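# Spread a towel flat beside a basket using two arms

## Task

Lay the towel out flat on the table as a single layer, keeping it at least a finger's width from the table edge, at least two fingers' width from the basket's rim, and more than a hand's width from either arm's column. The basket must end upright with its entire base resting on the table, no more than three fingers' width from its starting spot and turned roughly the same way. Release everything and pull the arms away at the end; anything that stays in place only because the robot holds it does not count.

## Robot and tools

Robot: two arms, left_arm and right_arm, each with a parallel two-finger gripper. The fingers point along the gripper's own +z axis and close along its y axis. The reported hand position (end_effector_position) is the point midway between the finger pads, roughly 1 cm back from the tips. A wrist camera mount sits on each gripper and takes up space near it.

Frames: a single scene frame is shared by both arms. Its origin is on the table top between the arms, +x runs out over the table, +z is up, and left_arm sits on the +y side (base near (+0.029, +0.268, 0)); right_arm's base is near (+0.017, -0.350, 0). The names left and right do not tell you which side of an image an arm appears on. Printed hand positions can be somewhat wrong, more so when an arm reaches far.

Row layout (used by both moving tools): one flat list of 14 numbers covering both arms, always all 14 even if one arm is idle. Order: dx, dy, dz, rx, ry, rz, opening for left_arm, then the same seven for right_arm. All values lie in [-1, 1]. dx..rz are an offset, not a pose: they are expressed in that gripper's own axes and measured from the gripper's pose at the start of the action (for the first action of a call, the last pose a result reported). Scale: 1.0 equals 0.6 m of translation or 180 degrees of rotation; rx, ry, rz form a single rotation vector. Opening is absolute, not an offset: +1 is fully open (0.094 m), -1 is closed.

execute_actions(actions): actions is a list of up to 15 actions; each action is a table of up to 15 rows, each row lasting one control step of 1/30 s. If a table has fewer than 15 rows, its final row repeats to fill 15 steps. Every row in an action is an offset from that action's start pose, not from the row before. An empty list just returns the current state and images.

move(target, speed, blocking): target is one 14-number row as above, offsets taken from the pose in the latest result that shows one. Each gripper travels in a straight line toward its target, both finishing together, lasting 0.5 to 10 s (cut off at 10 s if longer). speed is the top path speed in m/s, 0.002 to 0.5, default 0.25; turning is capped at twice that in rad/s. Openings are applied at the start. Paths do not avoid obstacles or the other arm. Grippers lag, drift, and may overshoot speed, especially with a nearly straight arm. Faster contact hits harder; aiming further past a contact presses harder. blocking=false returns after 0.5 s while motion continues; then only wait or stop are accepted until a result shows the move ended.

wait(seconds): 0 to 10 s; arms hold their last command; returns early if a running move finishes. stop(): brakes a running move (needs room, more at speed); fingers keep moving. zoom_image(camera, region): closer view of a region [x0, y0, x1, y1] in pixels of one camera's latest image, at most 504 by 504; cameras cam_high and cam_low (504x504), cam_left_wrist and cam_right_wrist (616x616). read_manual(section): only returns licence text. finished_scene(scene): ends the scene irreversibly, reports success.

Controller behaviour: each step the commanded pose is clipped to within 70 mm and 16 degrees of the measured pose, then reached by damped inverse kinematics with position favoured over orientation. A large offset may need several actions; after an action the arm advances only as far as its last clipped pose. Motions often end a centimetre or more short, usually low, and sending zeros repeatedly can let an arm sag. To keep an arm steady, send the offset back to its desired pose in the first call of a reply, zeros afterwards, raising the aim if it still sits low. Elbows stop just before full extension.

Result lines: the state line gives each gripper's position (m) and quat_wxyz. Hand target shows where the controller is currently steering the gripper. grip_measured is finger opening on the command scale (the last Joint positions value is metres); readings may be off by about 1 mm per gripper. To grasp, command an opening about 0.03 below grip_measured for a firm hold, less for a lighter one. Pad force tops out near 50-62 N, less for items under about 2 mm thick like cloth. The move line reports how it ended: done, off_target, moving, held (a check blocked the last step) or fault, plus limits: paced means the sent pose was clipped; held means some steps were blocked, after which the arm can jump faster than speed. Distance to target is given per gripper; if only one arm is named, the other finished fine. pose unreachable means the clearance check altered that arm's command. FAULT or OVER-TEMPERATURE FAULT lines mean an arm stopped; MOTOR HOT warns from 75 °C, an arm halts for 10 s at 90 °C and goes limp at 100 °C, so avoid holding loads long. Joint torques carry offsets and noise.

Avoid: knocking the towel or basket off the table, tipping or shifting the basket, letting arms collide or shove each other, fast impacts and hard pressing into the table. Held items may be briefly tugged, so grip securely. Before finishing, open both grippers, lift and move them well away, and confirm the towel stays flat without support. The robot keeps its last command while you think.

Each tool is called after "Request:" by a JSON object that holds its "op" and its "data".

## Session

I'll start by checking the current state.

Request:
{"op": "execute_actions", "data": {"actions": []}}

Scene clock: 0.00 s.
left_arm: end_effector_position=(+0.0708, -0.0140, +0.1166) grip_measured=+1.000 end_effector_quat_wxyz=(+0.558, +0.707, +0.432, +0.037) | right_arm: end_effector_position=(+0.5681, -0.4114, +0.2306) grip_measured=+1.000 end_effector_quat_wxyz=(+0.416, -0.452, +0.707, -0.349)
Joint positions: left_arm=[-1.788  0.99   0.275  0.098 -0.869  0.591  0.094] | right_arm=[-0.196  1.797  1.384 -0.009  0.023 -1.257  0.094]
Joint velocities: left_arm=[ 0.017 -0.012  0.017  0.022  0.022 -0.037  0.   ] | right_arm=[ 0.022 -0.012  0.012  0.007  0.051  0.007  0.   ]
Joint torques (N m, as the arm reports them, + toward a larger angle): no reading
Hand target (left_arm): +0.072, -0.013, +0.117; +0.558, +0.706, +0.433, +0.039
Hand target (right_arm): +0.569, -0.411, +0.246; +0.428, -0.446, +0.701, -0.356

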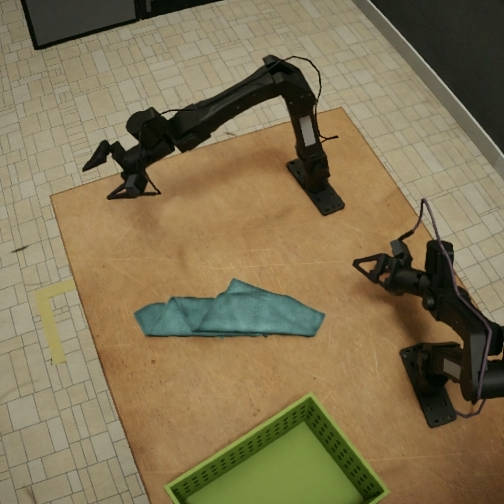

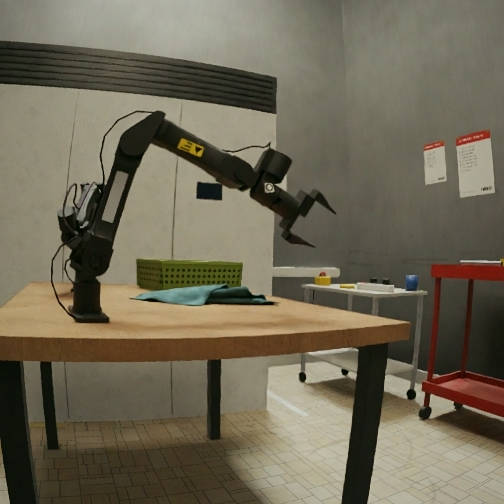

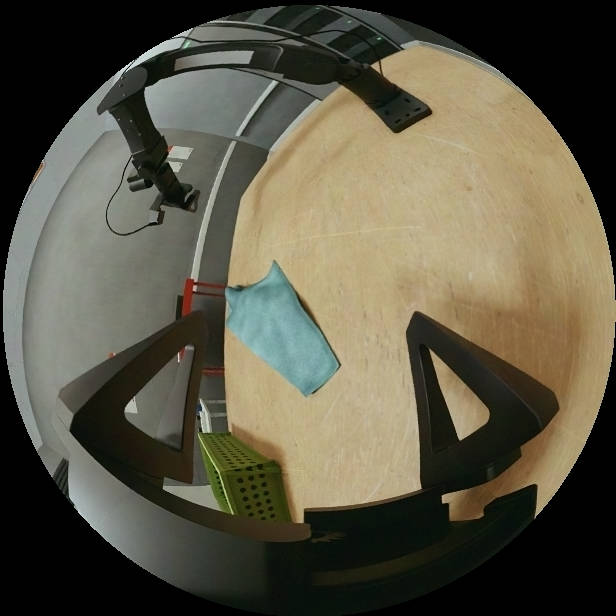

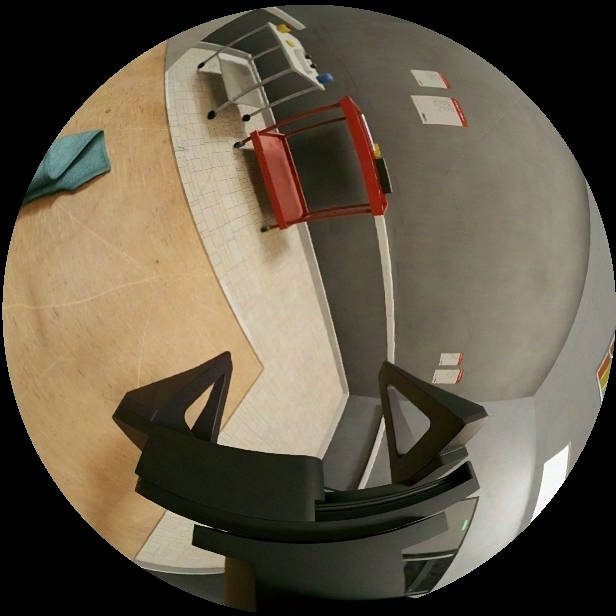

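Request:
{"op": "zoom_image", "data": {"camera": "cam_high", "region": [100, 240, 360, 380]}}

Request:
{"op": "zoom_image", "data": {"camera": "cam_low", "region": [100, 250, 300, 330]}}

Region (100, 240, 360, 380) of cam_high's 504x504 image, scaled by 1.938, with more detail than that image has; it fills the top 271 rows of this view, and the rest is white.

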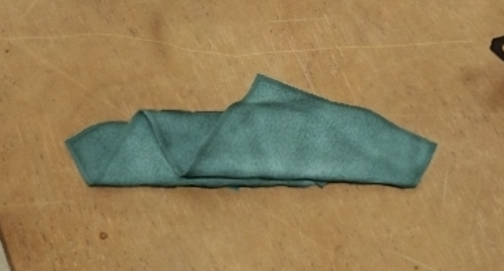

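Region (100, 250, 300, 330) of cam_low's 504x504 image, scaled by 2.520, with more detail than that image has; it fills the top 202 rows of this view, and the rest is white.

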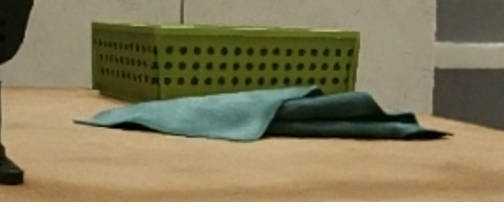

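Request:
{"op": "move", "data": {"target": [0.196, 0.283, 0.027, 0.029, 0.443, -0.561, 1, -0.127, 0.294, -0.414, -0.2465, 0.294, 0.320, 1], "speed": 0.25}}

Scene clock: 50.80 s.
left_arm: end_effector_position=(+0.2484, +0.0522, +0.1919) grip_measured=+1.000 end_effector_quat_wxyz=(+0.009, +0.015, +1.000, -0.000) | right_arm: end_effector_position=(+0.3095, -0.2534, +0.1892) grip_measured=+1.000 end_effector_quat_wxyz=(+0.007, +0.000, +1.000, +0.001)
Joint positions: left_arm=[-0.653  1.724  1.727 -1.56  -0.013 -0.757  0.094] | right_arm=[ 0.227  1.721  1.713 -1.549  0.003  0.319  0.094]
Joint velocities: left_arm=[ 0.002 -0.012 -0.007  0.007  0.022  0.007  0.   ] | right_arm=[ 0.017  0.022 -0.017  0.037 -0.066  0.022  0.   ]
Joint torques (N m, as the arm reports them, + toward a larger angle): left_arm=[ 0.57 -7.89  9.44  0.16  0.11 -0.12] | right_arm=[ 0.81 -9.41  5.6   0.15 -0.04 -0.02]
Hand target (left_arm): +0.250, +0.050, +0.196; +0.007, +0.007, +1.000, -0.006
Hand target (right_arm): +0.302, -0.251, +0.200; +0.019, -0.001, +1.000, +0.010
Off the commanded pose (left_arm): 0.008 m, 2 deg.
Off the commanded pose (right_arm): 0.014 m, 1 deg.
joint sent to its limit (left arm) — the command would take joint 4 (wrist pitch) past its lower limit, so that joint was sent only as far as its limit.
joint sent to its limit (right arm) — the command would take joint 4 (wrist pitch) past its lower limit, so that joint was sent only as far as its limit.
move: off_target (right_arm)

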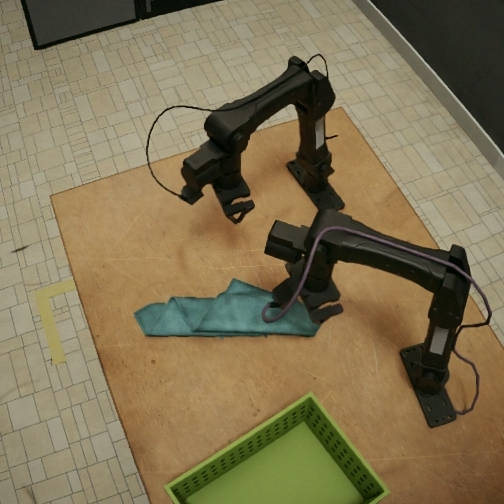

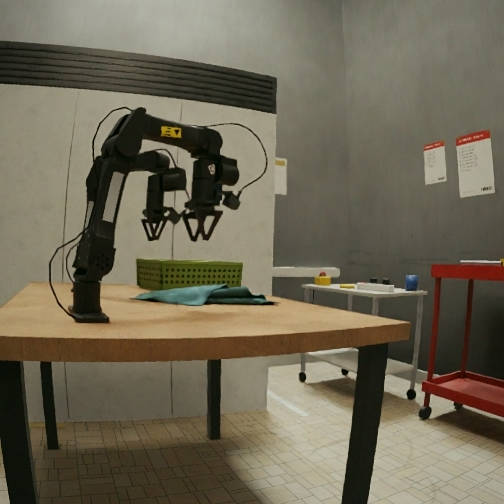

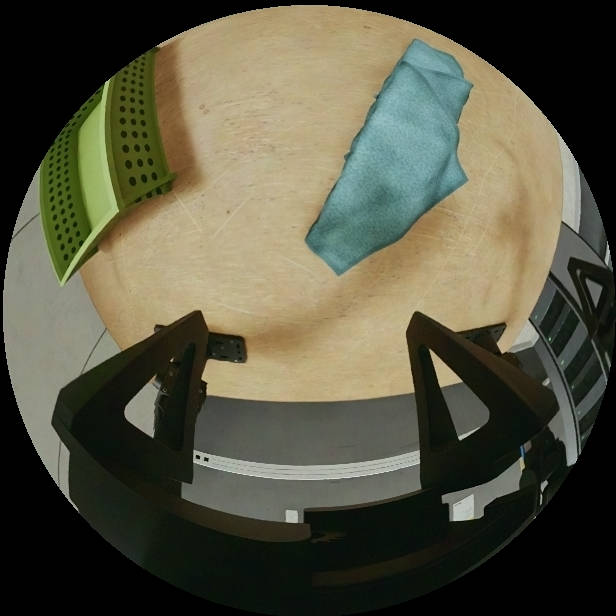

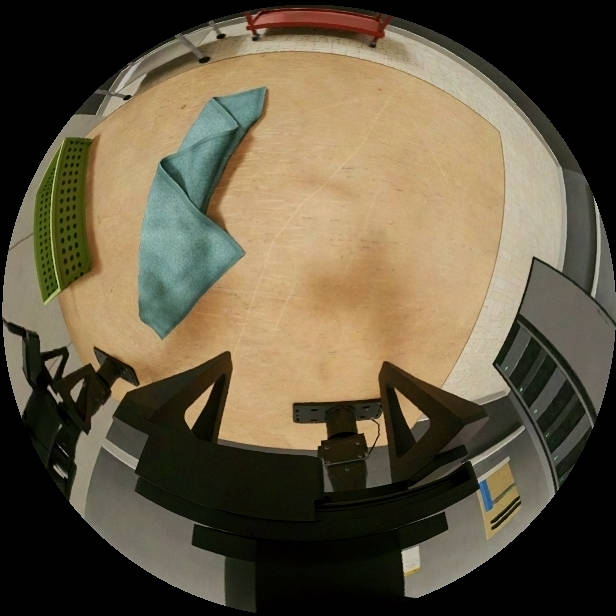

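Request:
{"op": "zoom_image", "data": {"camera": "cam_right_wrist", "region": [100, 60, 340, 360]}}

Request:
{"op": "zoom_image", "data": {"camera": "cam_left_wrist", "region": [280, 20, 520, 300]}}

Region (100, 60, 340, 360) of cam_right_wrist's 616x616 image, scaled by 1.680, with more detail than that image has; it fills the left 403 columns of this view, and the rest is white.

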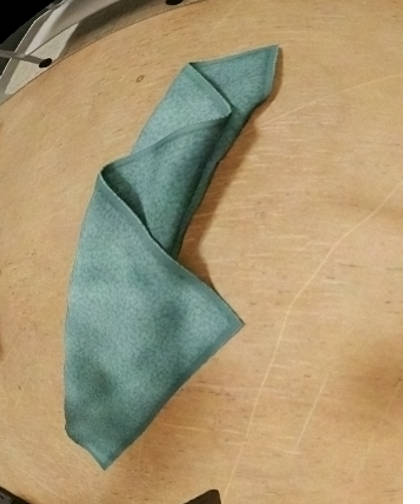

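Region (280, 20, 520, 300) of cam_left_wrist's 616x616 image, scaled by 1.800, with more detail than that image has; it fills the left 432 columns of this view, and the rest is white.

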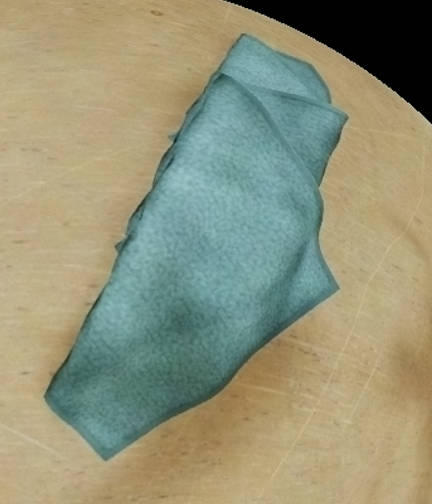

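Request:
{"op": "move", "data": {"target": [-0.003, -0.003, -0.008, 0, 0, 0, 1, -0.084, 0.105, 0.165, 0, 0, 0, 1], "speed": 0.2}}

Scene clock: 89.43 s.
left_arm: end_effector_position=(+0.2480, +0.0522, +0.1919) grip_measured=+1.000 end_effector_quat_wxyz=(+0.008, +0.015, +1.000, -0.000) | right_arm: end_effector_position=(+0.3561, -0.1951, +0.0872) grip_measured=+1.000 end_effector_quat_wxyz=(-0.006, +0.000, +1.000, -0.003)
Joint positions: left_arm=[-0.653  1.724  1.727 -1.562 -0.011 -0.758  0.094] | right_arm=[ 0.336  1.981  1.641 -1.244  0.002  0.428  0.094]
Joint velocities: left_arm=[-0.007 -0.007  0.007 -0.007  0.022 -0.007  0.   ] | right_arm=[-0.027  0.007  0.007  0.022 -0.037  0.051  0.   ]
Joint torques (N m, as the arm reports them, + toward a larger angle): left_arm=[ 0.02 -7.86  9.46  0.14 -0.01  0.01] | right_arm=[ 0.64 -8.87  6.52  0.28  0.    0.05]
Hand target (left_arm): +0.250, +0.050, +0.197; +0.011, +0.015, +1.000, -0.002
Hand target (right_arm): +0.360, -0.190, +0.091; +0.006, +0.000, +1.000, +0.002
Off the commanded pose (left_arm): 0.006 m, 0 deg.
Off the commanded pose (right_arm): 0.008 m, 1 deg.
joint sent to its limit (left arm) — the command would take joint 4 (wrist pitch) past its lower limit, so that joint was sent only as far as its limit.
move: done

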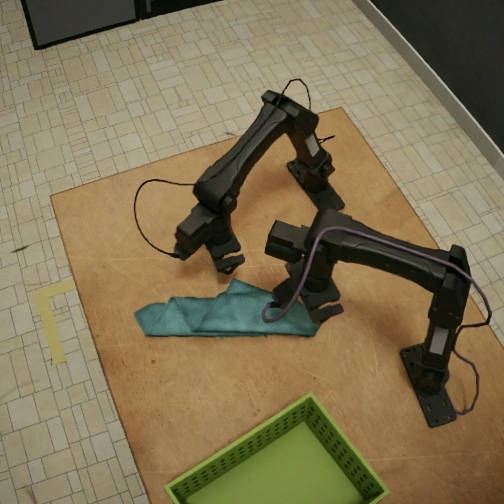

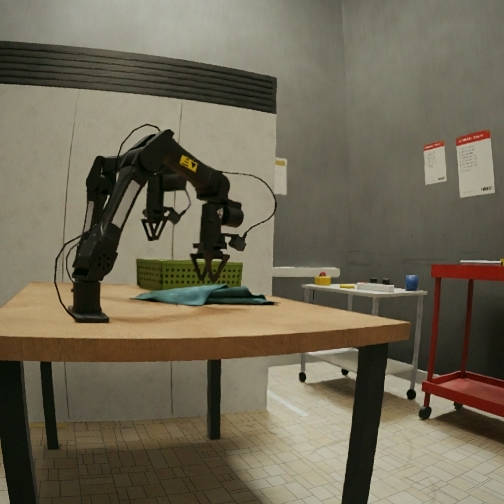

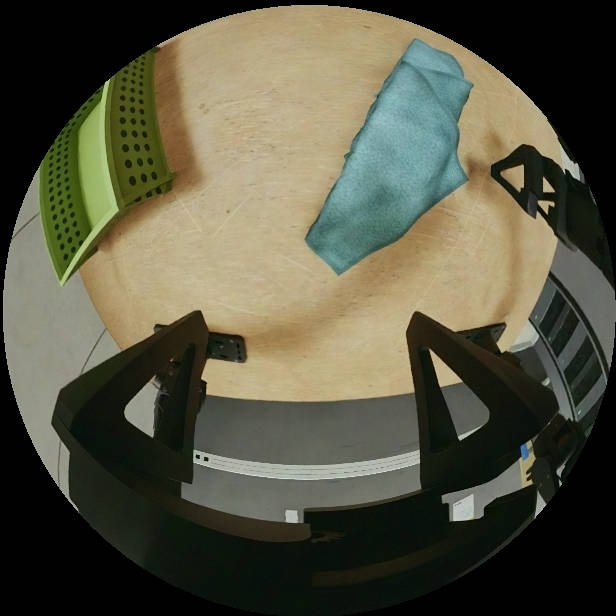

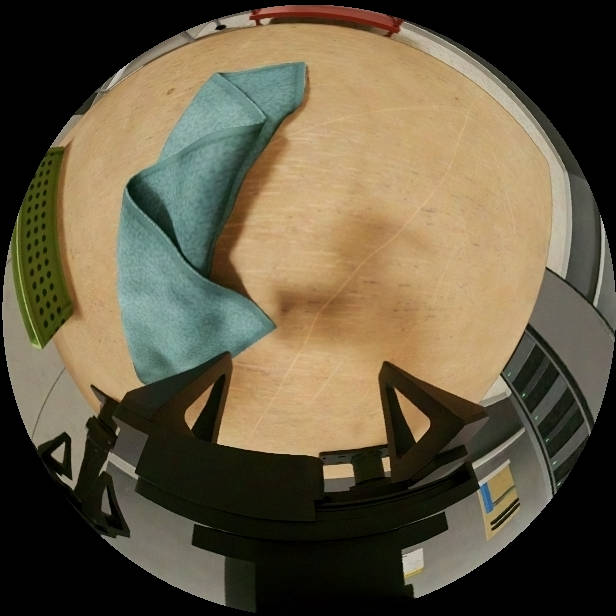

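Request:
{"op": "move", "data": {"target": [-0.003, -0.003, -0.008, 0, 0, 0, 1, 0.010, 0.0, 0.062, -0.167, 0, 0, 0.1], "speed": 0.15}}

Scene clock: 106.47 s.
left_arm: end_effector_position=(+0.2480, +0.0522, +0.1919) grip_measured=+1.000 end_effector_quat_wxyz=(+0.008, +0.015, +1.000, -0.000) | right_arm: end_effector_position=(+0.3447, -0.1966, +0.0384) grip_measured=+0.103 end_effector_quat_wxyz=(-0.025, +0.007, +0.970, +0.240)
Joint positions: left_arm=[-0.653  1.724  1.727 -1.562 -0.011 -0.758  0.094] | right_arm=[ 0.113  1.911  1.257 -0.859 -0.485  0.233  0.052]
Joint velocities: left_arm=[-0.012  0.002  0.002 -0.007 -0.037  0.037  0.   ] | right_arm=[-0.007  0.007 -0.002  0.11  -0.007 -0.022  0.   ]
Joint torques (N m, as the arm reports them, + toward a larger angle): left_arm=[ 0.2  -7.9   9.3   0.15  0.02  0.02] | right_arm=[ -0.62 -10.25   5.24   0.42  -0.31  -0.07]
Hand target (left_arm): +0.250, +0.050, +0.197; +0.010, +0.015, +1.000, -0.002
Hand target (right_arm): +0.349, -0.196, +0.050; -0.005, +0.001, +0.967, +0.253
Off the commanded pose (left_arm): 0.005 m, 0 deg.
Off the commanded pose (right_arm): 0.013 m, 3 deg.
joint sent to its limit (left arm) — the command would take joint 4 (wrist pitch) past its lower limit, so that joint was sent only as far as its limit.
move: off_target (right_arm)

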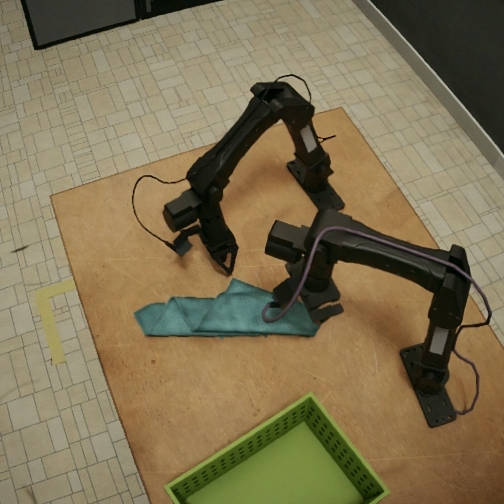

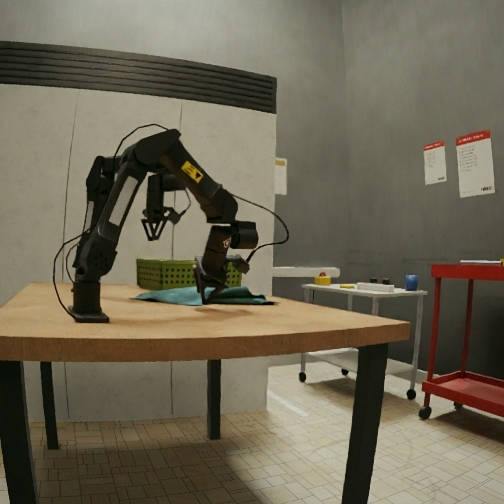

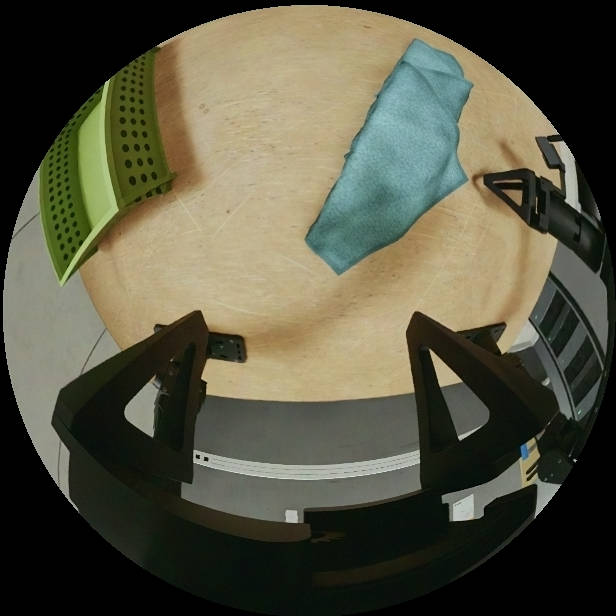

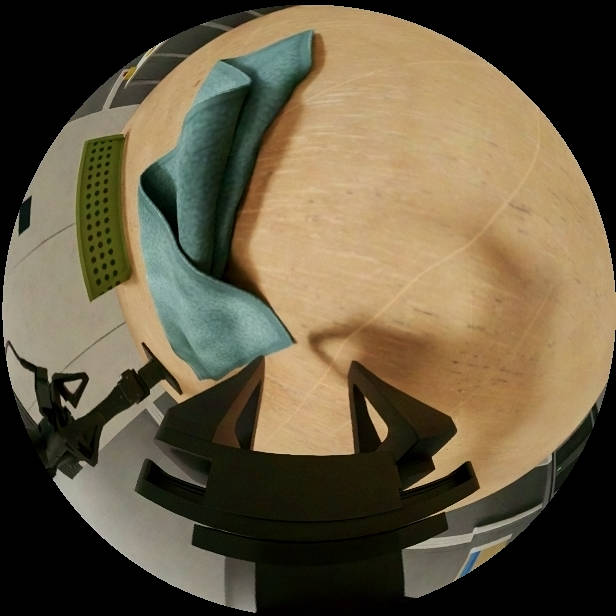

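Request:
{"op": "move", "data": {"target": [-0.003, -0.003, -0.008, 0, 0, 0, 1, 0.0, 0.096, 0.0505, 0, 0, 0, 0.1], "speed": 0.05}}

Scene clock: 119.47 s.
left_arm: end_effector_position=(+0.2480, +0.0522, +0.1919) grip_measured=+1.000 end_effector_quat_wxyz=(+0.008, +0.015, +1.000, -0.000) | right_arm: end_effector_position=(+0.3351, -0.1375, +0.0347) grip_measured=+0.103 end_effector_quat_wxyz=(-0.040, +0.012, +0.970, +0.239)
Joint positions: left_arm=[-0.653  1.724  1.727 -1.562 -0.011 -0.758  0.094] | right_arm=[ 0.281  1.947  1.289 -0.797 -0.476  0.424  0.052]
Joint velocities: left_arm=[-0.002  0.002 -0.007  0.007 -0.051 -0.007  0.   ] | right_arm=[-0.017 -0.002 -0.017  0.066 -0.022 -0.022  0.   ]
Joint torques (N m, as the arm reports them, + toward a larger angle): left_arm=[ 0.04 -7.97  9.34  0.11  0.01  0.01] | right_arm=[ 0.69 -7.39  8.72  0.5  -0.19 -0.01]
Hand target (left_arm): +0.250, +0.050, +0.197; +0.010, +0.015, +1.000, -0.002
Hand target (right_arm): +0.345, -0.131, +0.039; -0.025, +0.007, +0.970, +0.242
Off the commanded pose (left_arm): 0.005 m, 0 deg.
Off the commanded pose (right_arm): 0.012 m, 2 deg.
joint sent to its limit (left arm) — the command would take joint 4 (wrist pitch) past its lower limit, so that joint was sent only as far as its limit.
move: off_target (right_arm)

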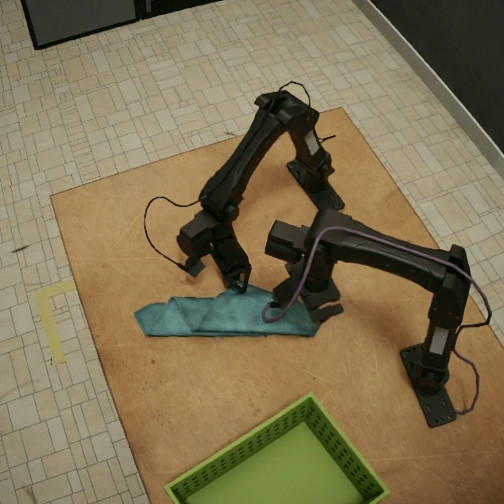

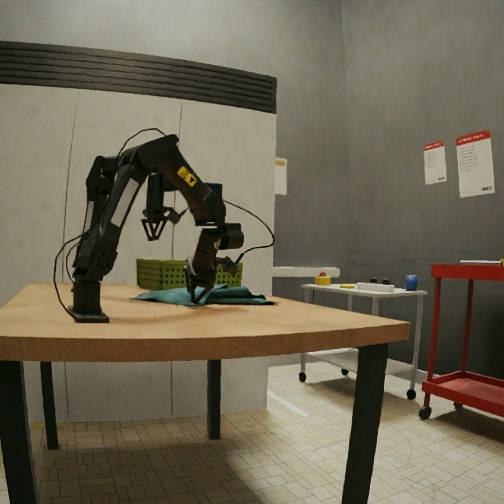

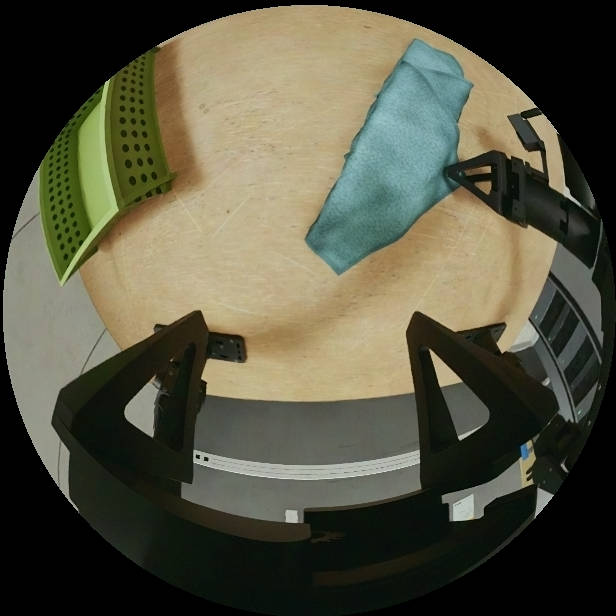

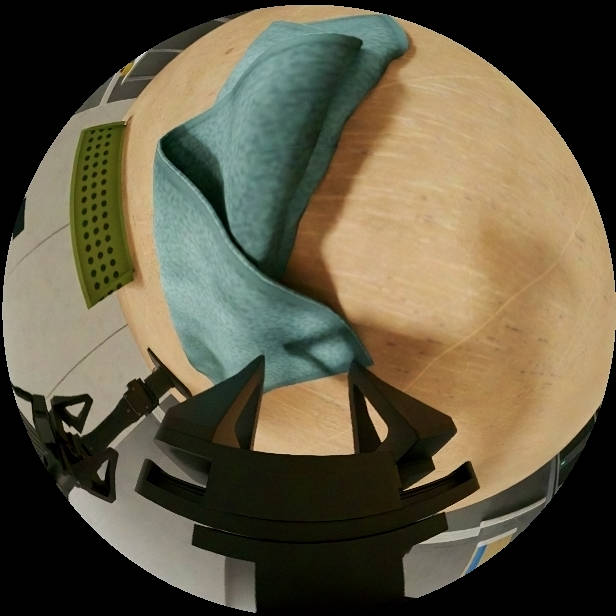

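Request:
{"op": "move", "data": {"target": [-0.003, -0.003, -0.008, 0, 0, 0, 1, -0.020, -0.0455, -0.039, 0, 0, 0, 0.1], "speed": 0.08}}

Scene clock: 131.37 s.
left_arm: end_effector_position=(+0.2480, +0.0522, +0.1919) grip_measured=+1.000 end_effector_quat_wxyz=(+0.008, +0.015, +1.000, -0.000) | right_arm: end_effector_position=(+0.3378, -0.1745, +0.0333) grip_measured=+0.103 end_effector_quat_wxyz=(-0.050, +0.017, +0.972, +0.230)
Joint positions: left_arm=[-0.653  1.724  1.727 -1.562 -0.011 -0.758  0.094] | right_arm=[ 0.183  1.947  1.289 -0.873 -0.475  0.319  0.052]
Joint velocities: left_arm=[-0.022 -0.002 -0.002 -0.007 -0.066 -0.007  0.   ] | right_arm=[-0.002 -0.007 -0.017  0.007 -0.022 -0.037  0.001]
Joint torques (N m, as the arm reports them, + toward a larger angle): left_arm=[ 0.11 -7.92  9.33  0.15  0.02  0.04] | right_arm=[-0.41 -7.61  9.37  0.23 -0.29 -0.11]
Hand target (left_arm): +0.250, +0.050, +0.197; +0.010, +0.015, +1.000, -0.002
Hand target (right_arm): +0.347, -0.173, +0.042; -0.039, +0.012, +0.971, +0.237
Off the commanded pose (left_arm): 0.005 m, 0 deg.
Off the commanded pose (right_arm): 0.013 m, 2 deg.
joint sent to its limit (left arm) — the command would take joint 4 (wrist pitch) past its lower limit, so that joint was sent only as far as its limit.
move: off_target (right_arm)

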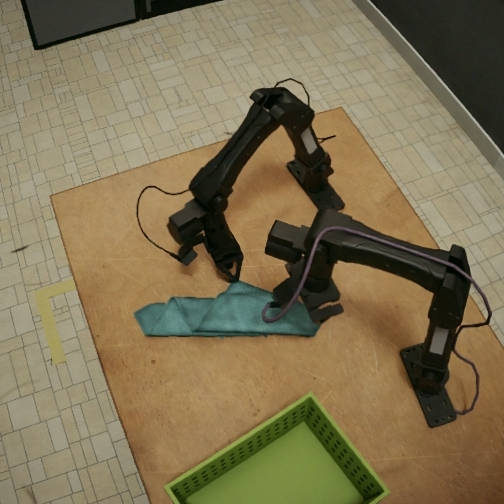

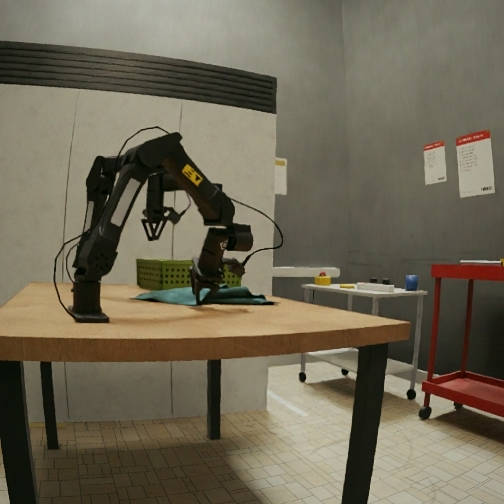

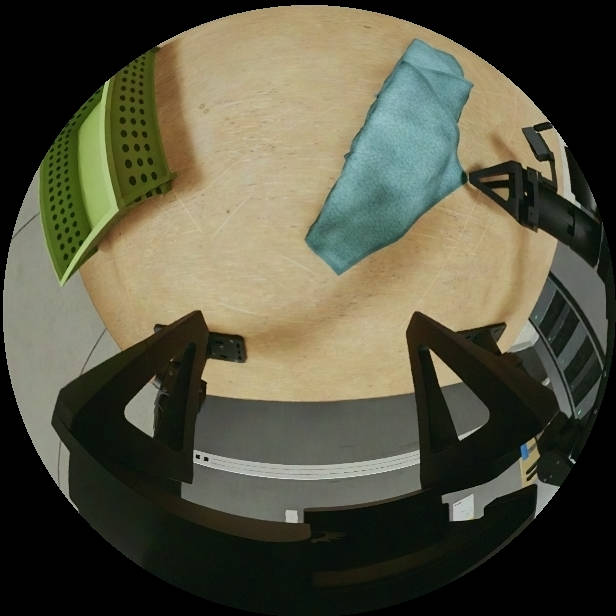

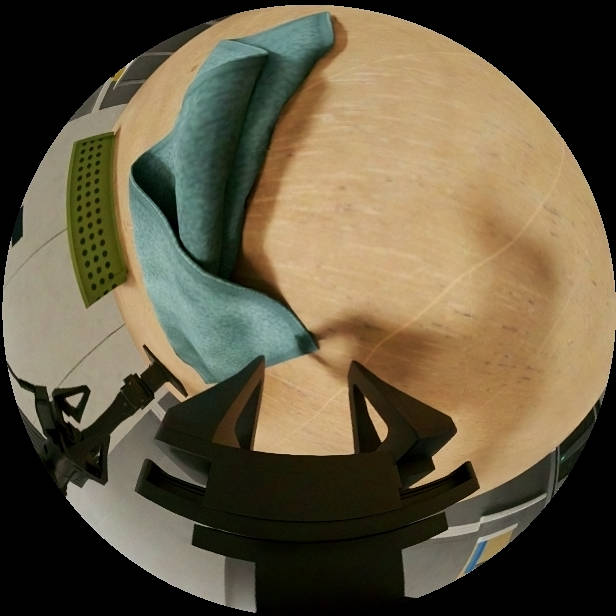

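Request:
{"op": "move", "data": {"target": [-0.003, -0.003, -0.008, 0, 0, 0, 1, -0.008, 0.044, 0.003, 0.148, -0.032, -0.011, 0.1], "speed": 0.1}}

Scene clock: 146.80 s.
left_arm: end_effector_position=(+0.2480, +0.0522, +0.1919) grip_measured=+1.000 end_effector_quat_wxyz=(+0.008, +0.015, +1.000, -0.000) | right_arm: end_effector_position=(+0.3397, -0.1533, +0.0390) grip_measured=+0.103 end_effector_quat_wxyz=(-0.009, +0.001, +1.000, +0.006)
Joint positions: left_arm=[-0.653  1.724  1.727 -1.562 -0.011 -0.758  0.094] | right_arm=[ 0.445  2.032  1.52  -1.068 -0.02   0.537  0.052]
Joint velocities: left_arm=[-0.002 -0.012  0.017 -0.037  0.007 -0.037  0.   ] | right_arm=[-0.017 -0.022  0.002  0.051 -0.007  0.007 -0.001]
Joint torques (N m, as the arm reports them, + toward a larger angle): left_arm=[ 0.03 -7.99  9.38  0.12  0.    0.02] | right_arm=[ 0.68 -8.12  8.65  0.11  0.11  0.08]
Hand target (left_arm): +0.250, +0.050, +0.197; +0.010, +0.015, +1.000, -0.002
Hand target (right_arm): +0.344, -0.150, +0.043; -0.001, -0.000, +1.000, +0.003
Off the commanded pose (left_arm): 0.005 m, 0 deg.
Off the commanded pose (right_arm): 0.007 m, 1 deg.
joint sent to its limit (left arm) — the command would take joint 4 (wrist pitch) past its lower limit, so that joint was sent only as far as its limit.
move: done

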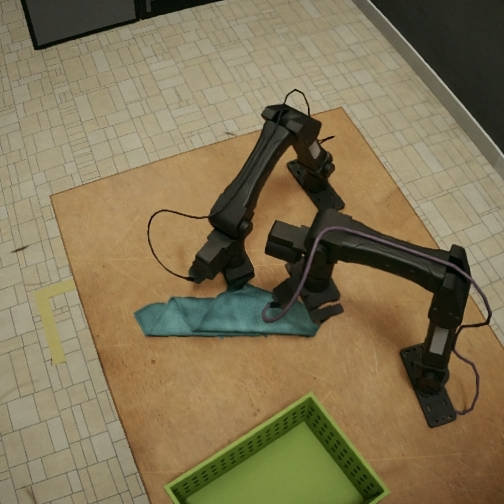

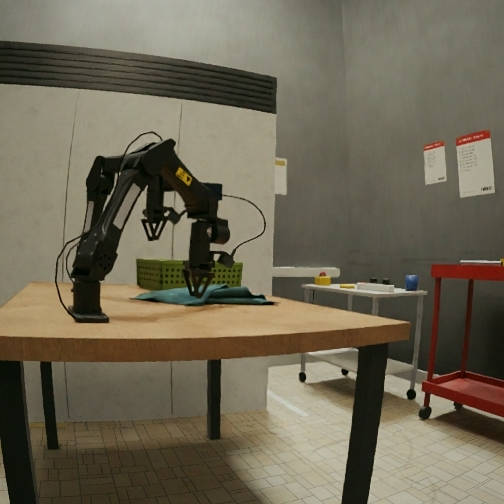

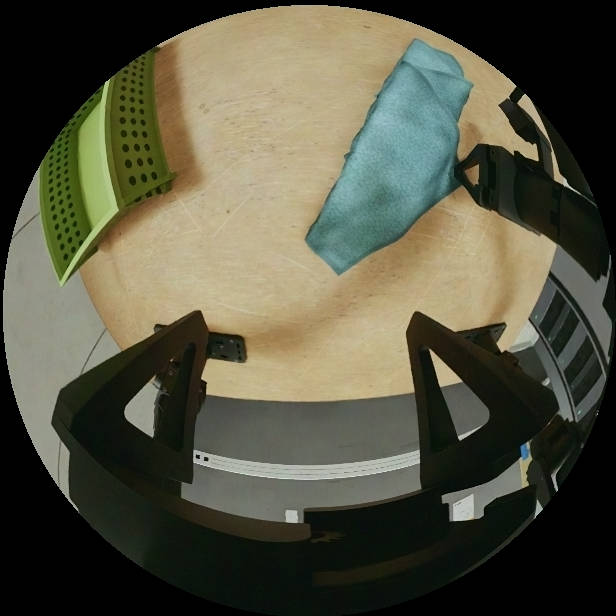

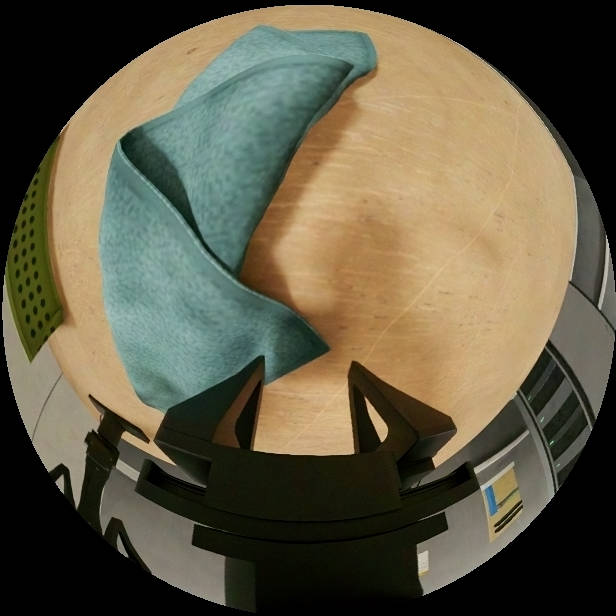

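Request:
{"op": "move", "data": {"target": [-0.003, -0.003, -0.008, 0, 0, 0, 1, 0.008, 0.005, 0.036, 0, 0, 0, 0.1], "speed": 0.05}}

Scene clock: 150.73 s.
left_arm: end_effector_position=(+0.2480, +0.0522, +0.1919) grip_measured=+1.000 end_effector_quat_wxyz=(+0.008, +0.015, +1.000, -0.000) | right_arm: end_effector_position=(+0.3371, -0.1551, +0.0240) grip_measured=+0.103 end_effector_quat_wxyz=(-0.006, +0.004, +1.000, +0.007)
Joint positions: left_arm=[-0.653  1.724  1.727 -1.562 -0.011 -0.758  0.094] | right_arm=[ 0.445  2.032  1.458 -1.    -0.019  0.545  0.052]
Joint velocities: left_arm=[-0.002  0.007 -0.007 -0.022  0.007 -0.051  0.   ] | right_arm=[-0.007 -0.002  0.012 -0.037  0.022 -0.051  0.   ]
Joint torques (N m, as the arm reports them, + toward a larger angle): left_arm=[ 0.15 -8.06  9.33  0.13  0.    0.03] | right_arm=[ 1.09 -7.65  5.47  0.29 -0.02  0.05]
Hand target (left_arm): +0.250, +0.050, +0.197; +0.010, +0.015, +1.000, -0.002
Hand target (right_arm): +0.334, -0.150, +0.018; -0.009, +0.000, +1.000, +0.007
Off the commanded pose (left_arm): 0.005 m, 0 deg.
Off the commanded pose (right_arm): 0.009 m, 1 deg.
joint sent to its limit (left arm) — the command would take joint 4 (wrist pitch) past its lower limit, so that joint was sent only as far as its limit.
move: done

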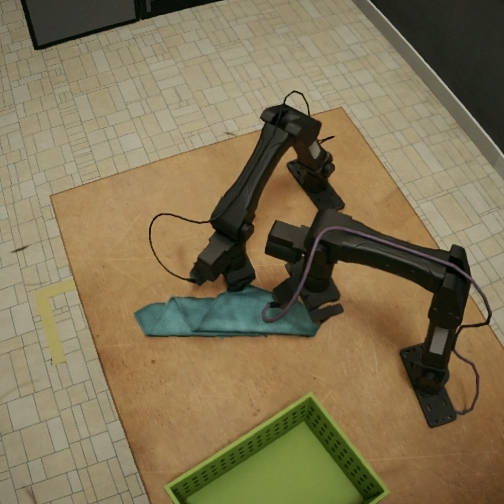

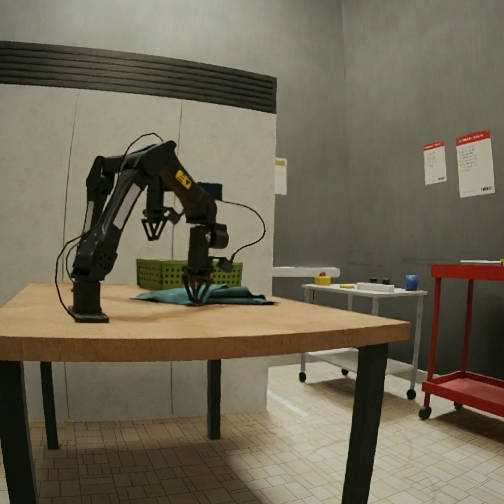

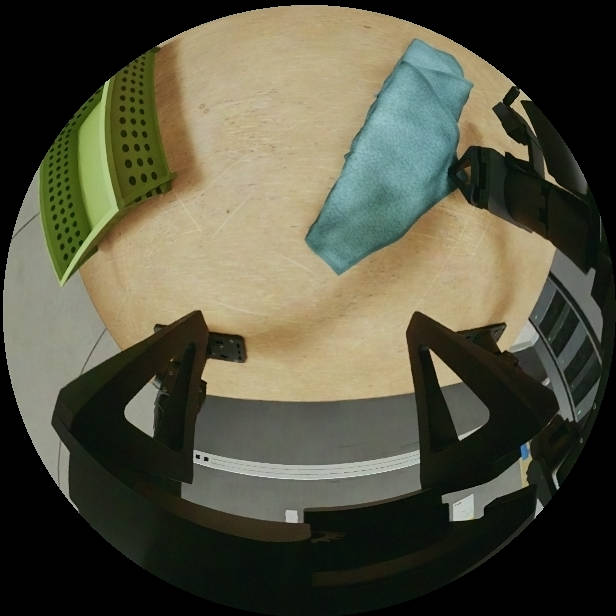

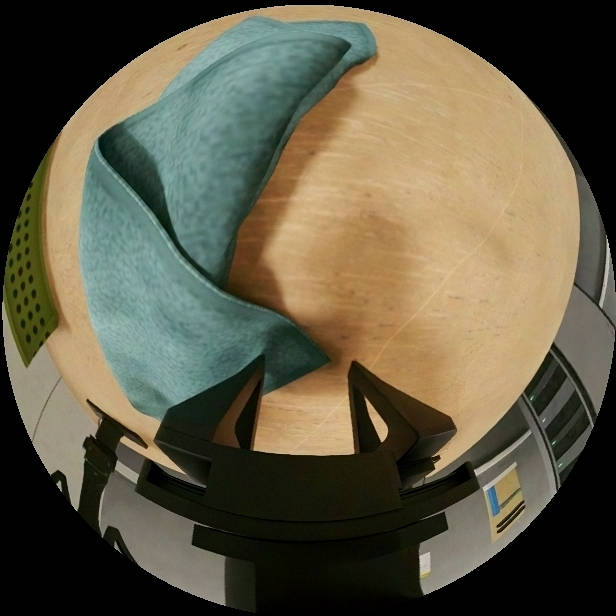

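Request:
{"op": "move", "data": {"target": [-0.003, -0.003, -0.008, 0, 0, 0, 1, 0.005, 0.010, 0.020, 0, 0, 0, 0.1], "speed": 0.03}}

Scene clock: 155.30 s.
left_arm: end_effector_position=(+0.2480, +0.0522, +0.1919) grip_measured=+1.000 end_effector_quat_wxyz=(+0.008, +0.015, +1.000, -0.000) | right_arm: end_effector_position=(+0.3360, -0.1523, +0.0197) grip_measured=+0.103 end_effector_quat_wxyz=(-0.003, +0.006, +1.000, +0.009)
Joint positions: left_arm=[-0.653  1.724  1.727 -1.562 -0.011 -0.758  0.094] | right_arm=[ 0.453  2.032  1.44  -0.973 -0.019  0.556  0.052]
Joint velocities: left_arm=[-0.007 -0.022  0.022  0.007  0.037  0.007  0.   ] | right_arm=[ 0.002 -0.002 -0.002 -0.022 -0.081  0.051 -0.   ]
Joint torques (N m, as the arm reports them, + toward a larger angle): left_arm=[-0.01 -7.88  9.37  0.16  0.01  0.04] | right_arm=[ 0.74 -7.25  5.36  0.35  0.02  0.05]
Hand target (left_arm): +0.250, +0.050, +0.197; +0.010, +0.015, +1.000, -0.002
Hand target (right_arm): +0.334, -0.149, +0.012; -0.006, +0.004, +1.000, +0.007
Off the commanded pose (left_arm): 0.005 m, 0 deg.
Off the commanded pose (right_arm): 0.009 m, 1 deg.
joint sent to its limit (left arm) — the command would take joint 4 (wrist pitch) past its lower limit, so that joint was sent only as far as its limit.
move: done

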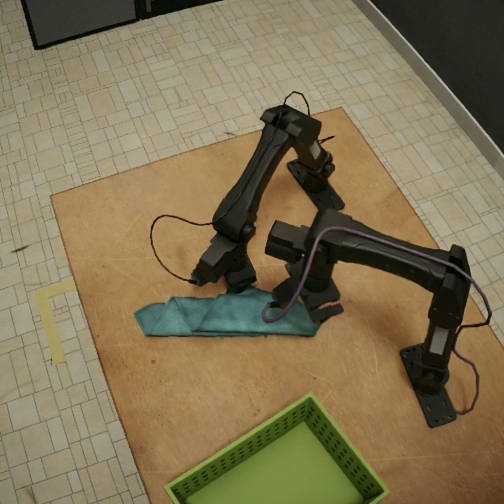

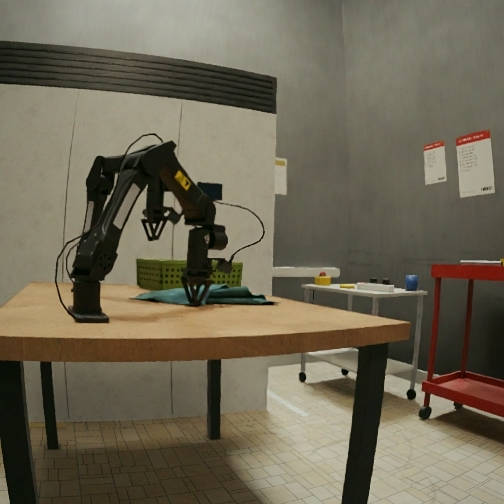

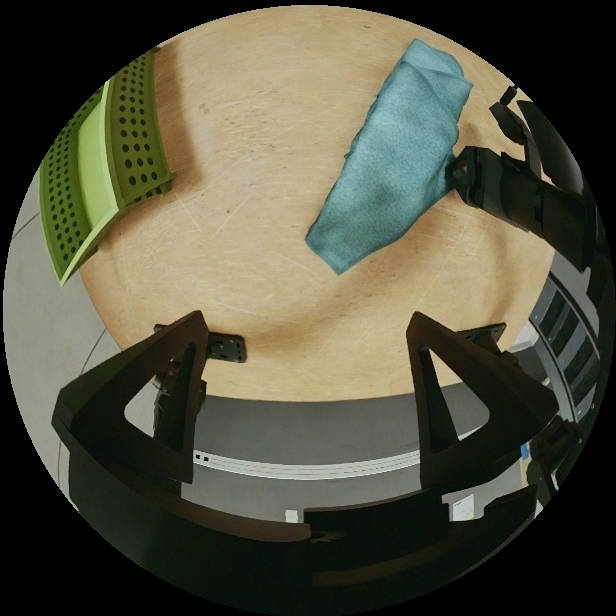

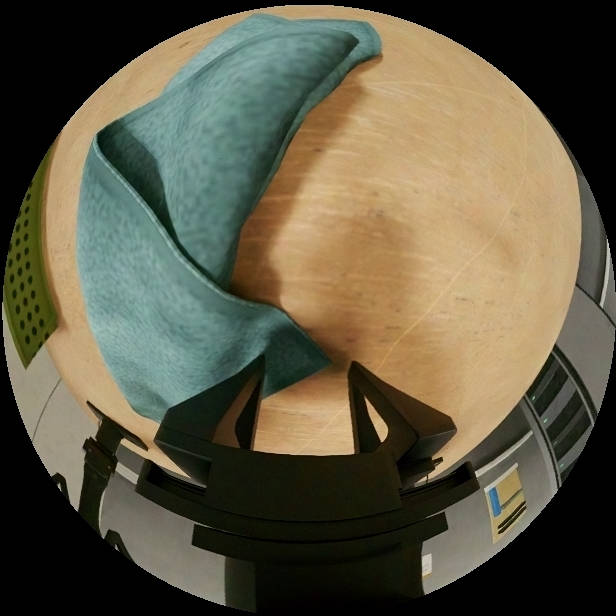

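Request:
{"op": "execute_actions", "data": {"actions": [[[-0.003, -0.003, -0.008, 0, 0, 0, 1, 0.003, 0.005, 0.022, 0, 0, 0, 0.1]]]}}

Scene clock: 159.63 s.
left_arm: end_effector_position=(+0.2480, +0.0522, +0.1919) grip_measured=+1.000 end_effector_quat_wxyz=(+0.008, +0.015, +1.000, -0.000) | right_arm: end_effector_position=(+0.3367, -0.1516, +0.0171) grip_measured=+0.102 end_effector_quat_wxyz=(+0.000, +0.007, +1.000, +0.012)
Joint positions: left_arm=[-0.653  1.724  1.727 -1.562 -0.011 -0.758  0.094] | right_arm=[ 0.453  2.032  1.429 -0.954 -0.02   0.558  0.052]
Joint velocities: left_arm=[-0.007  0.007  0.002 -0.066 -0.022  0.037  0.   ] | right_arm=[-0.007  0.002 -0.017  0.007  0.007  0.037  0.   ]
Joint torques (N m, as the arm reports them, + toward a larger angle): left_arm=[ 0.   -7.93  9.43  0.15  0.    0.  ] | right_arm=[ 0.71 -7.27  4.29  0.46  0.01  0.08]
Hand target (left_arm): +0.250, +0.050, +0.197; +0.010, +0.015, +1.000, -0.002
Hand target (right_arm): +0.334, -0.149, +0.007; -0.003, +0.006, +1.000, +0.009
Off the commanded pose (left_arm): 0.005 m, 0 deg.
Off the commanded pose (right_arm): 0.011 m, 0 deg.
joint sent to its limit (left arm) — the command would take joint 4 (wrist pitch) past its lower limit, so that joint was sent only as far as its limit.

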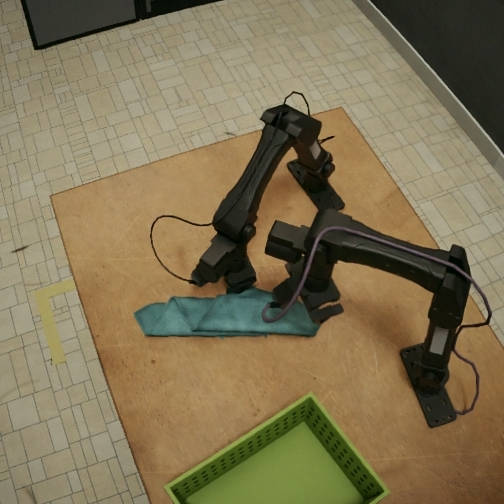

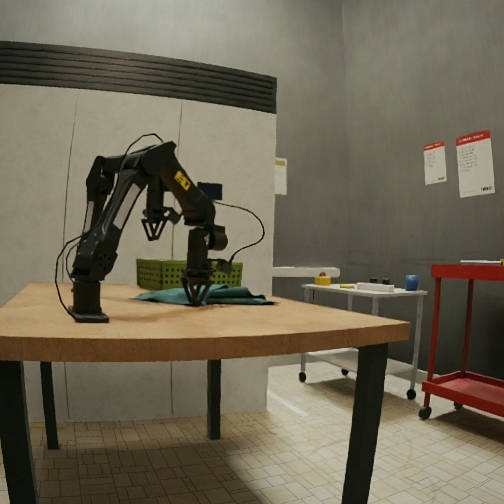

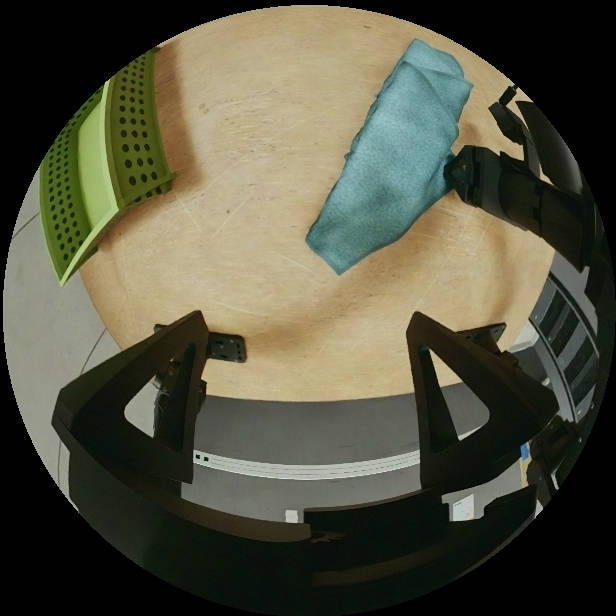

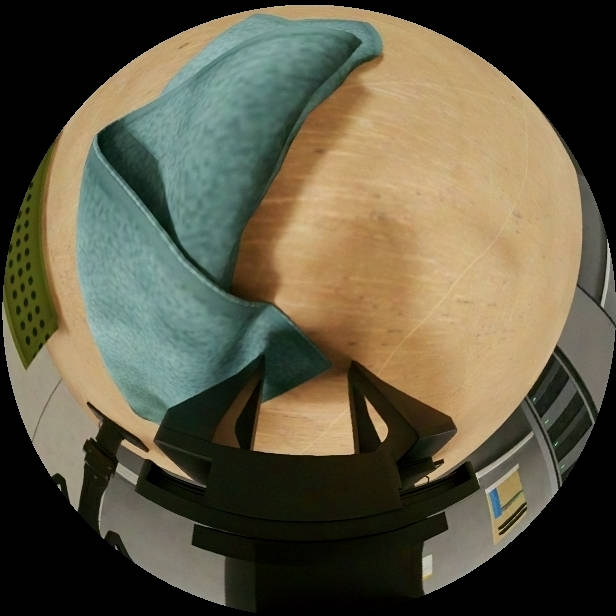

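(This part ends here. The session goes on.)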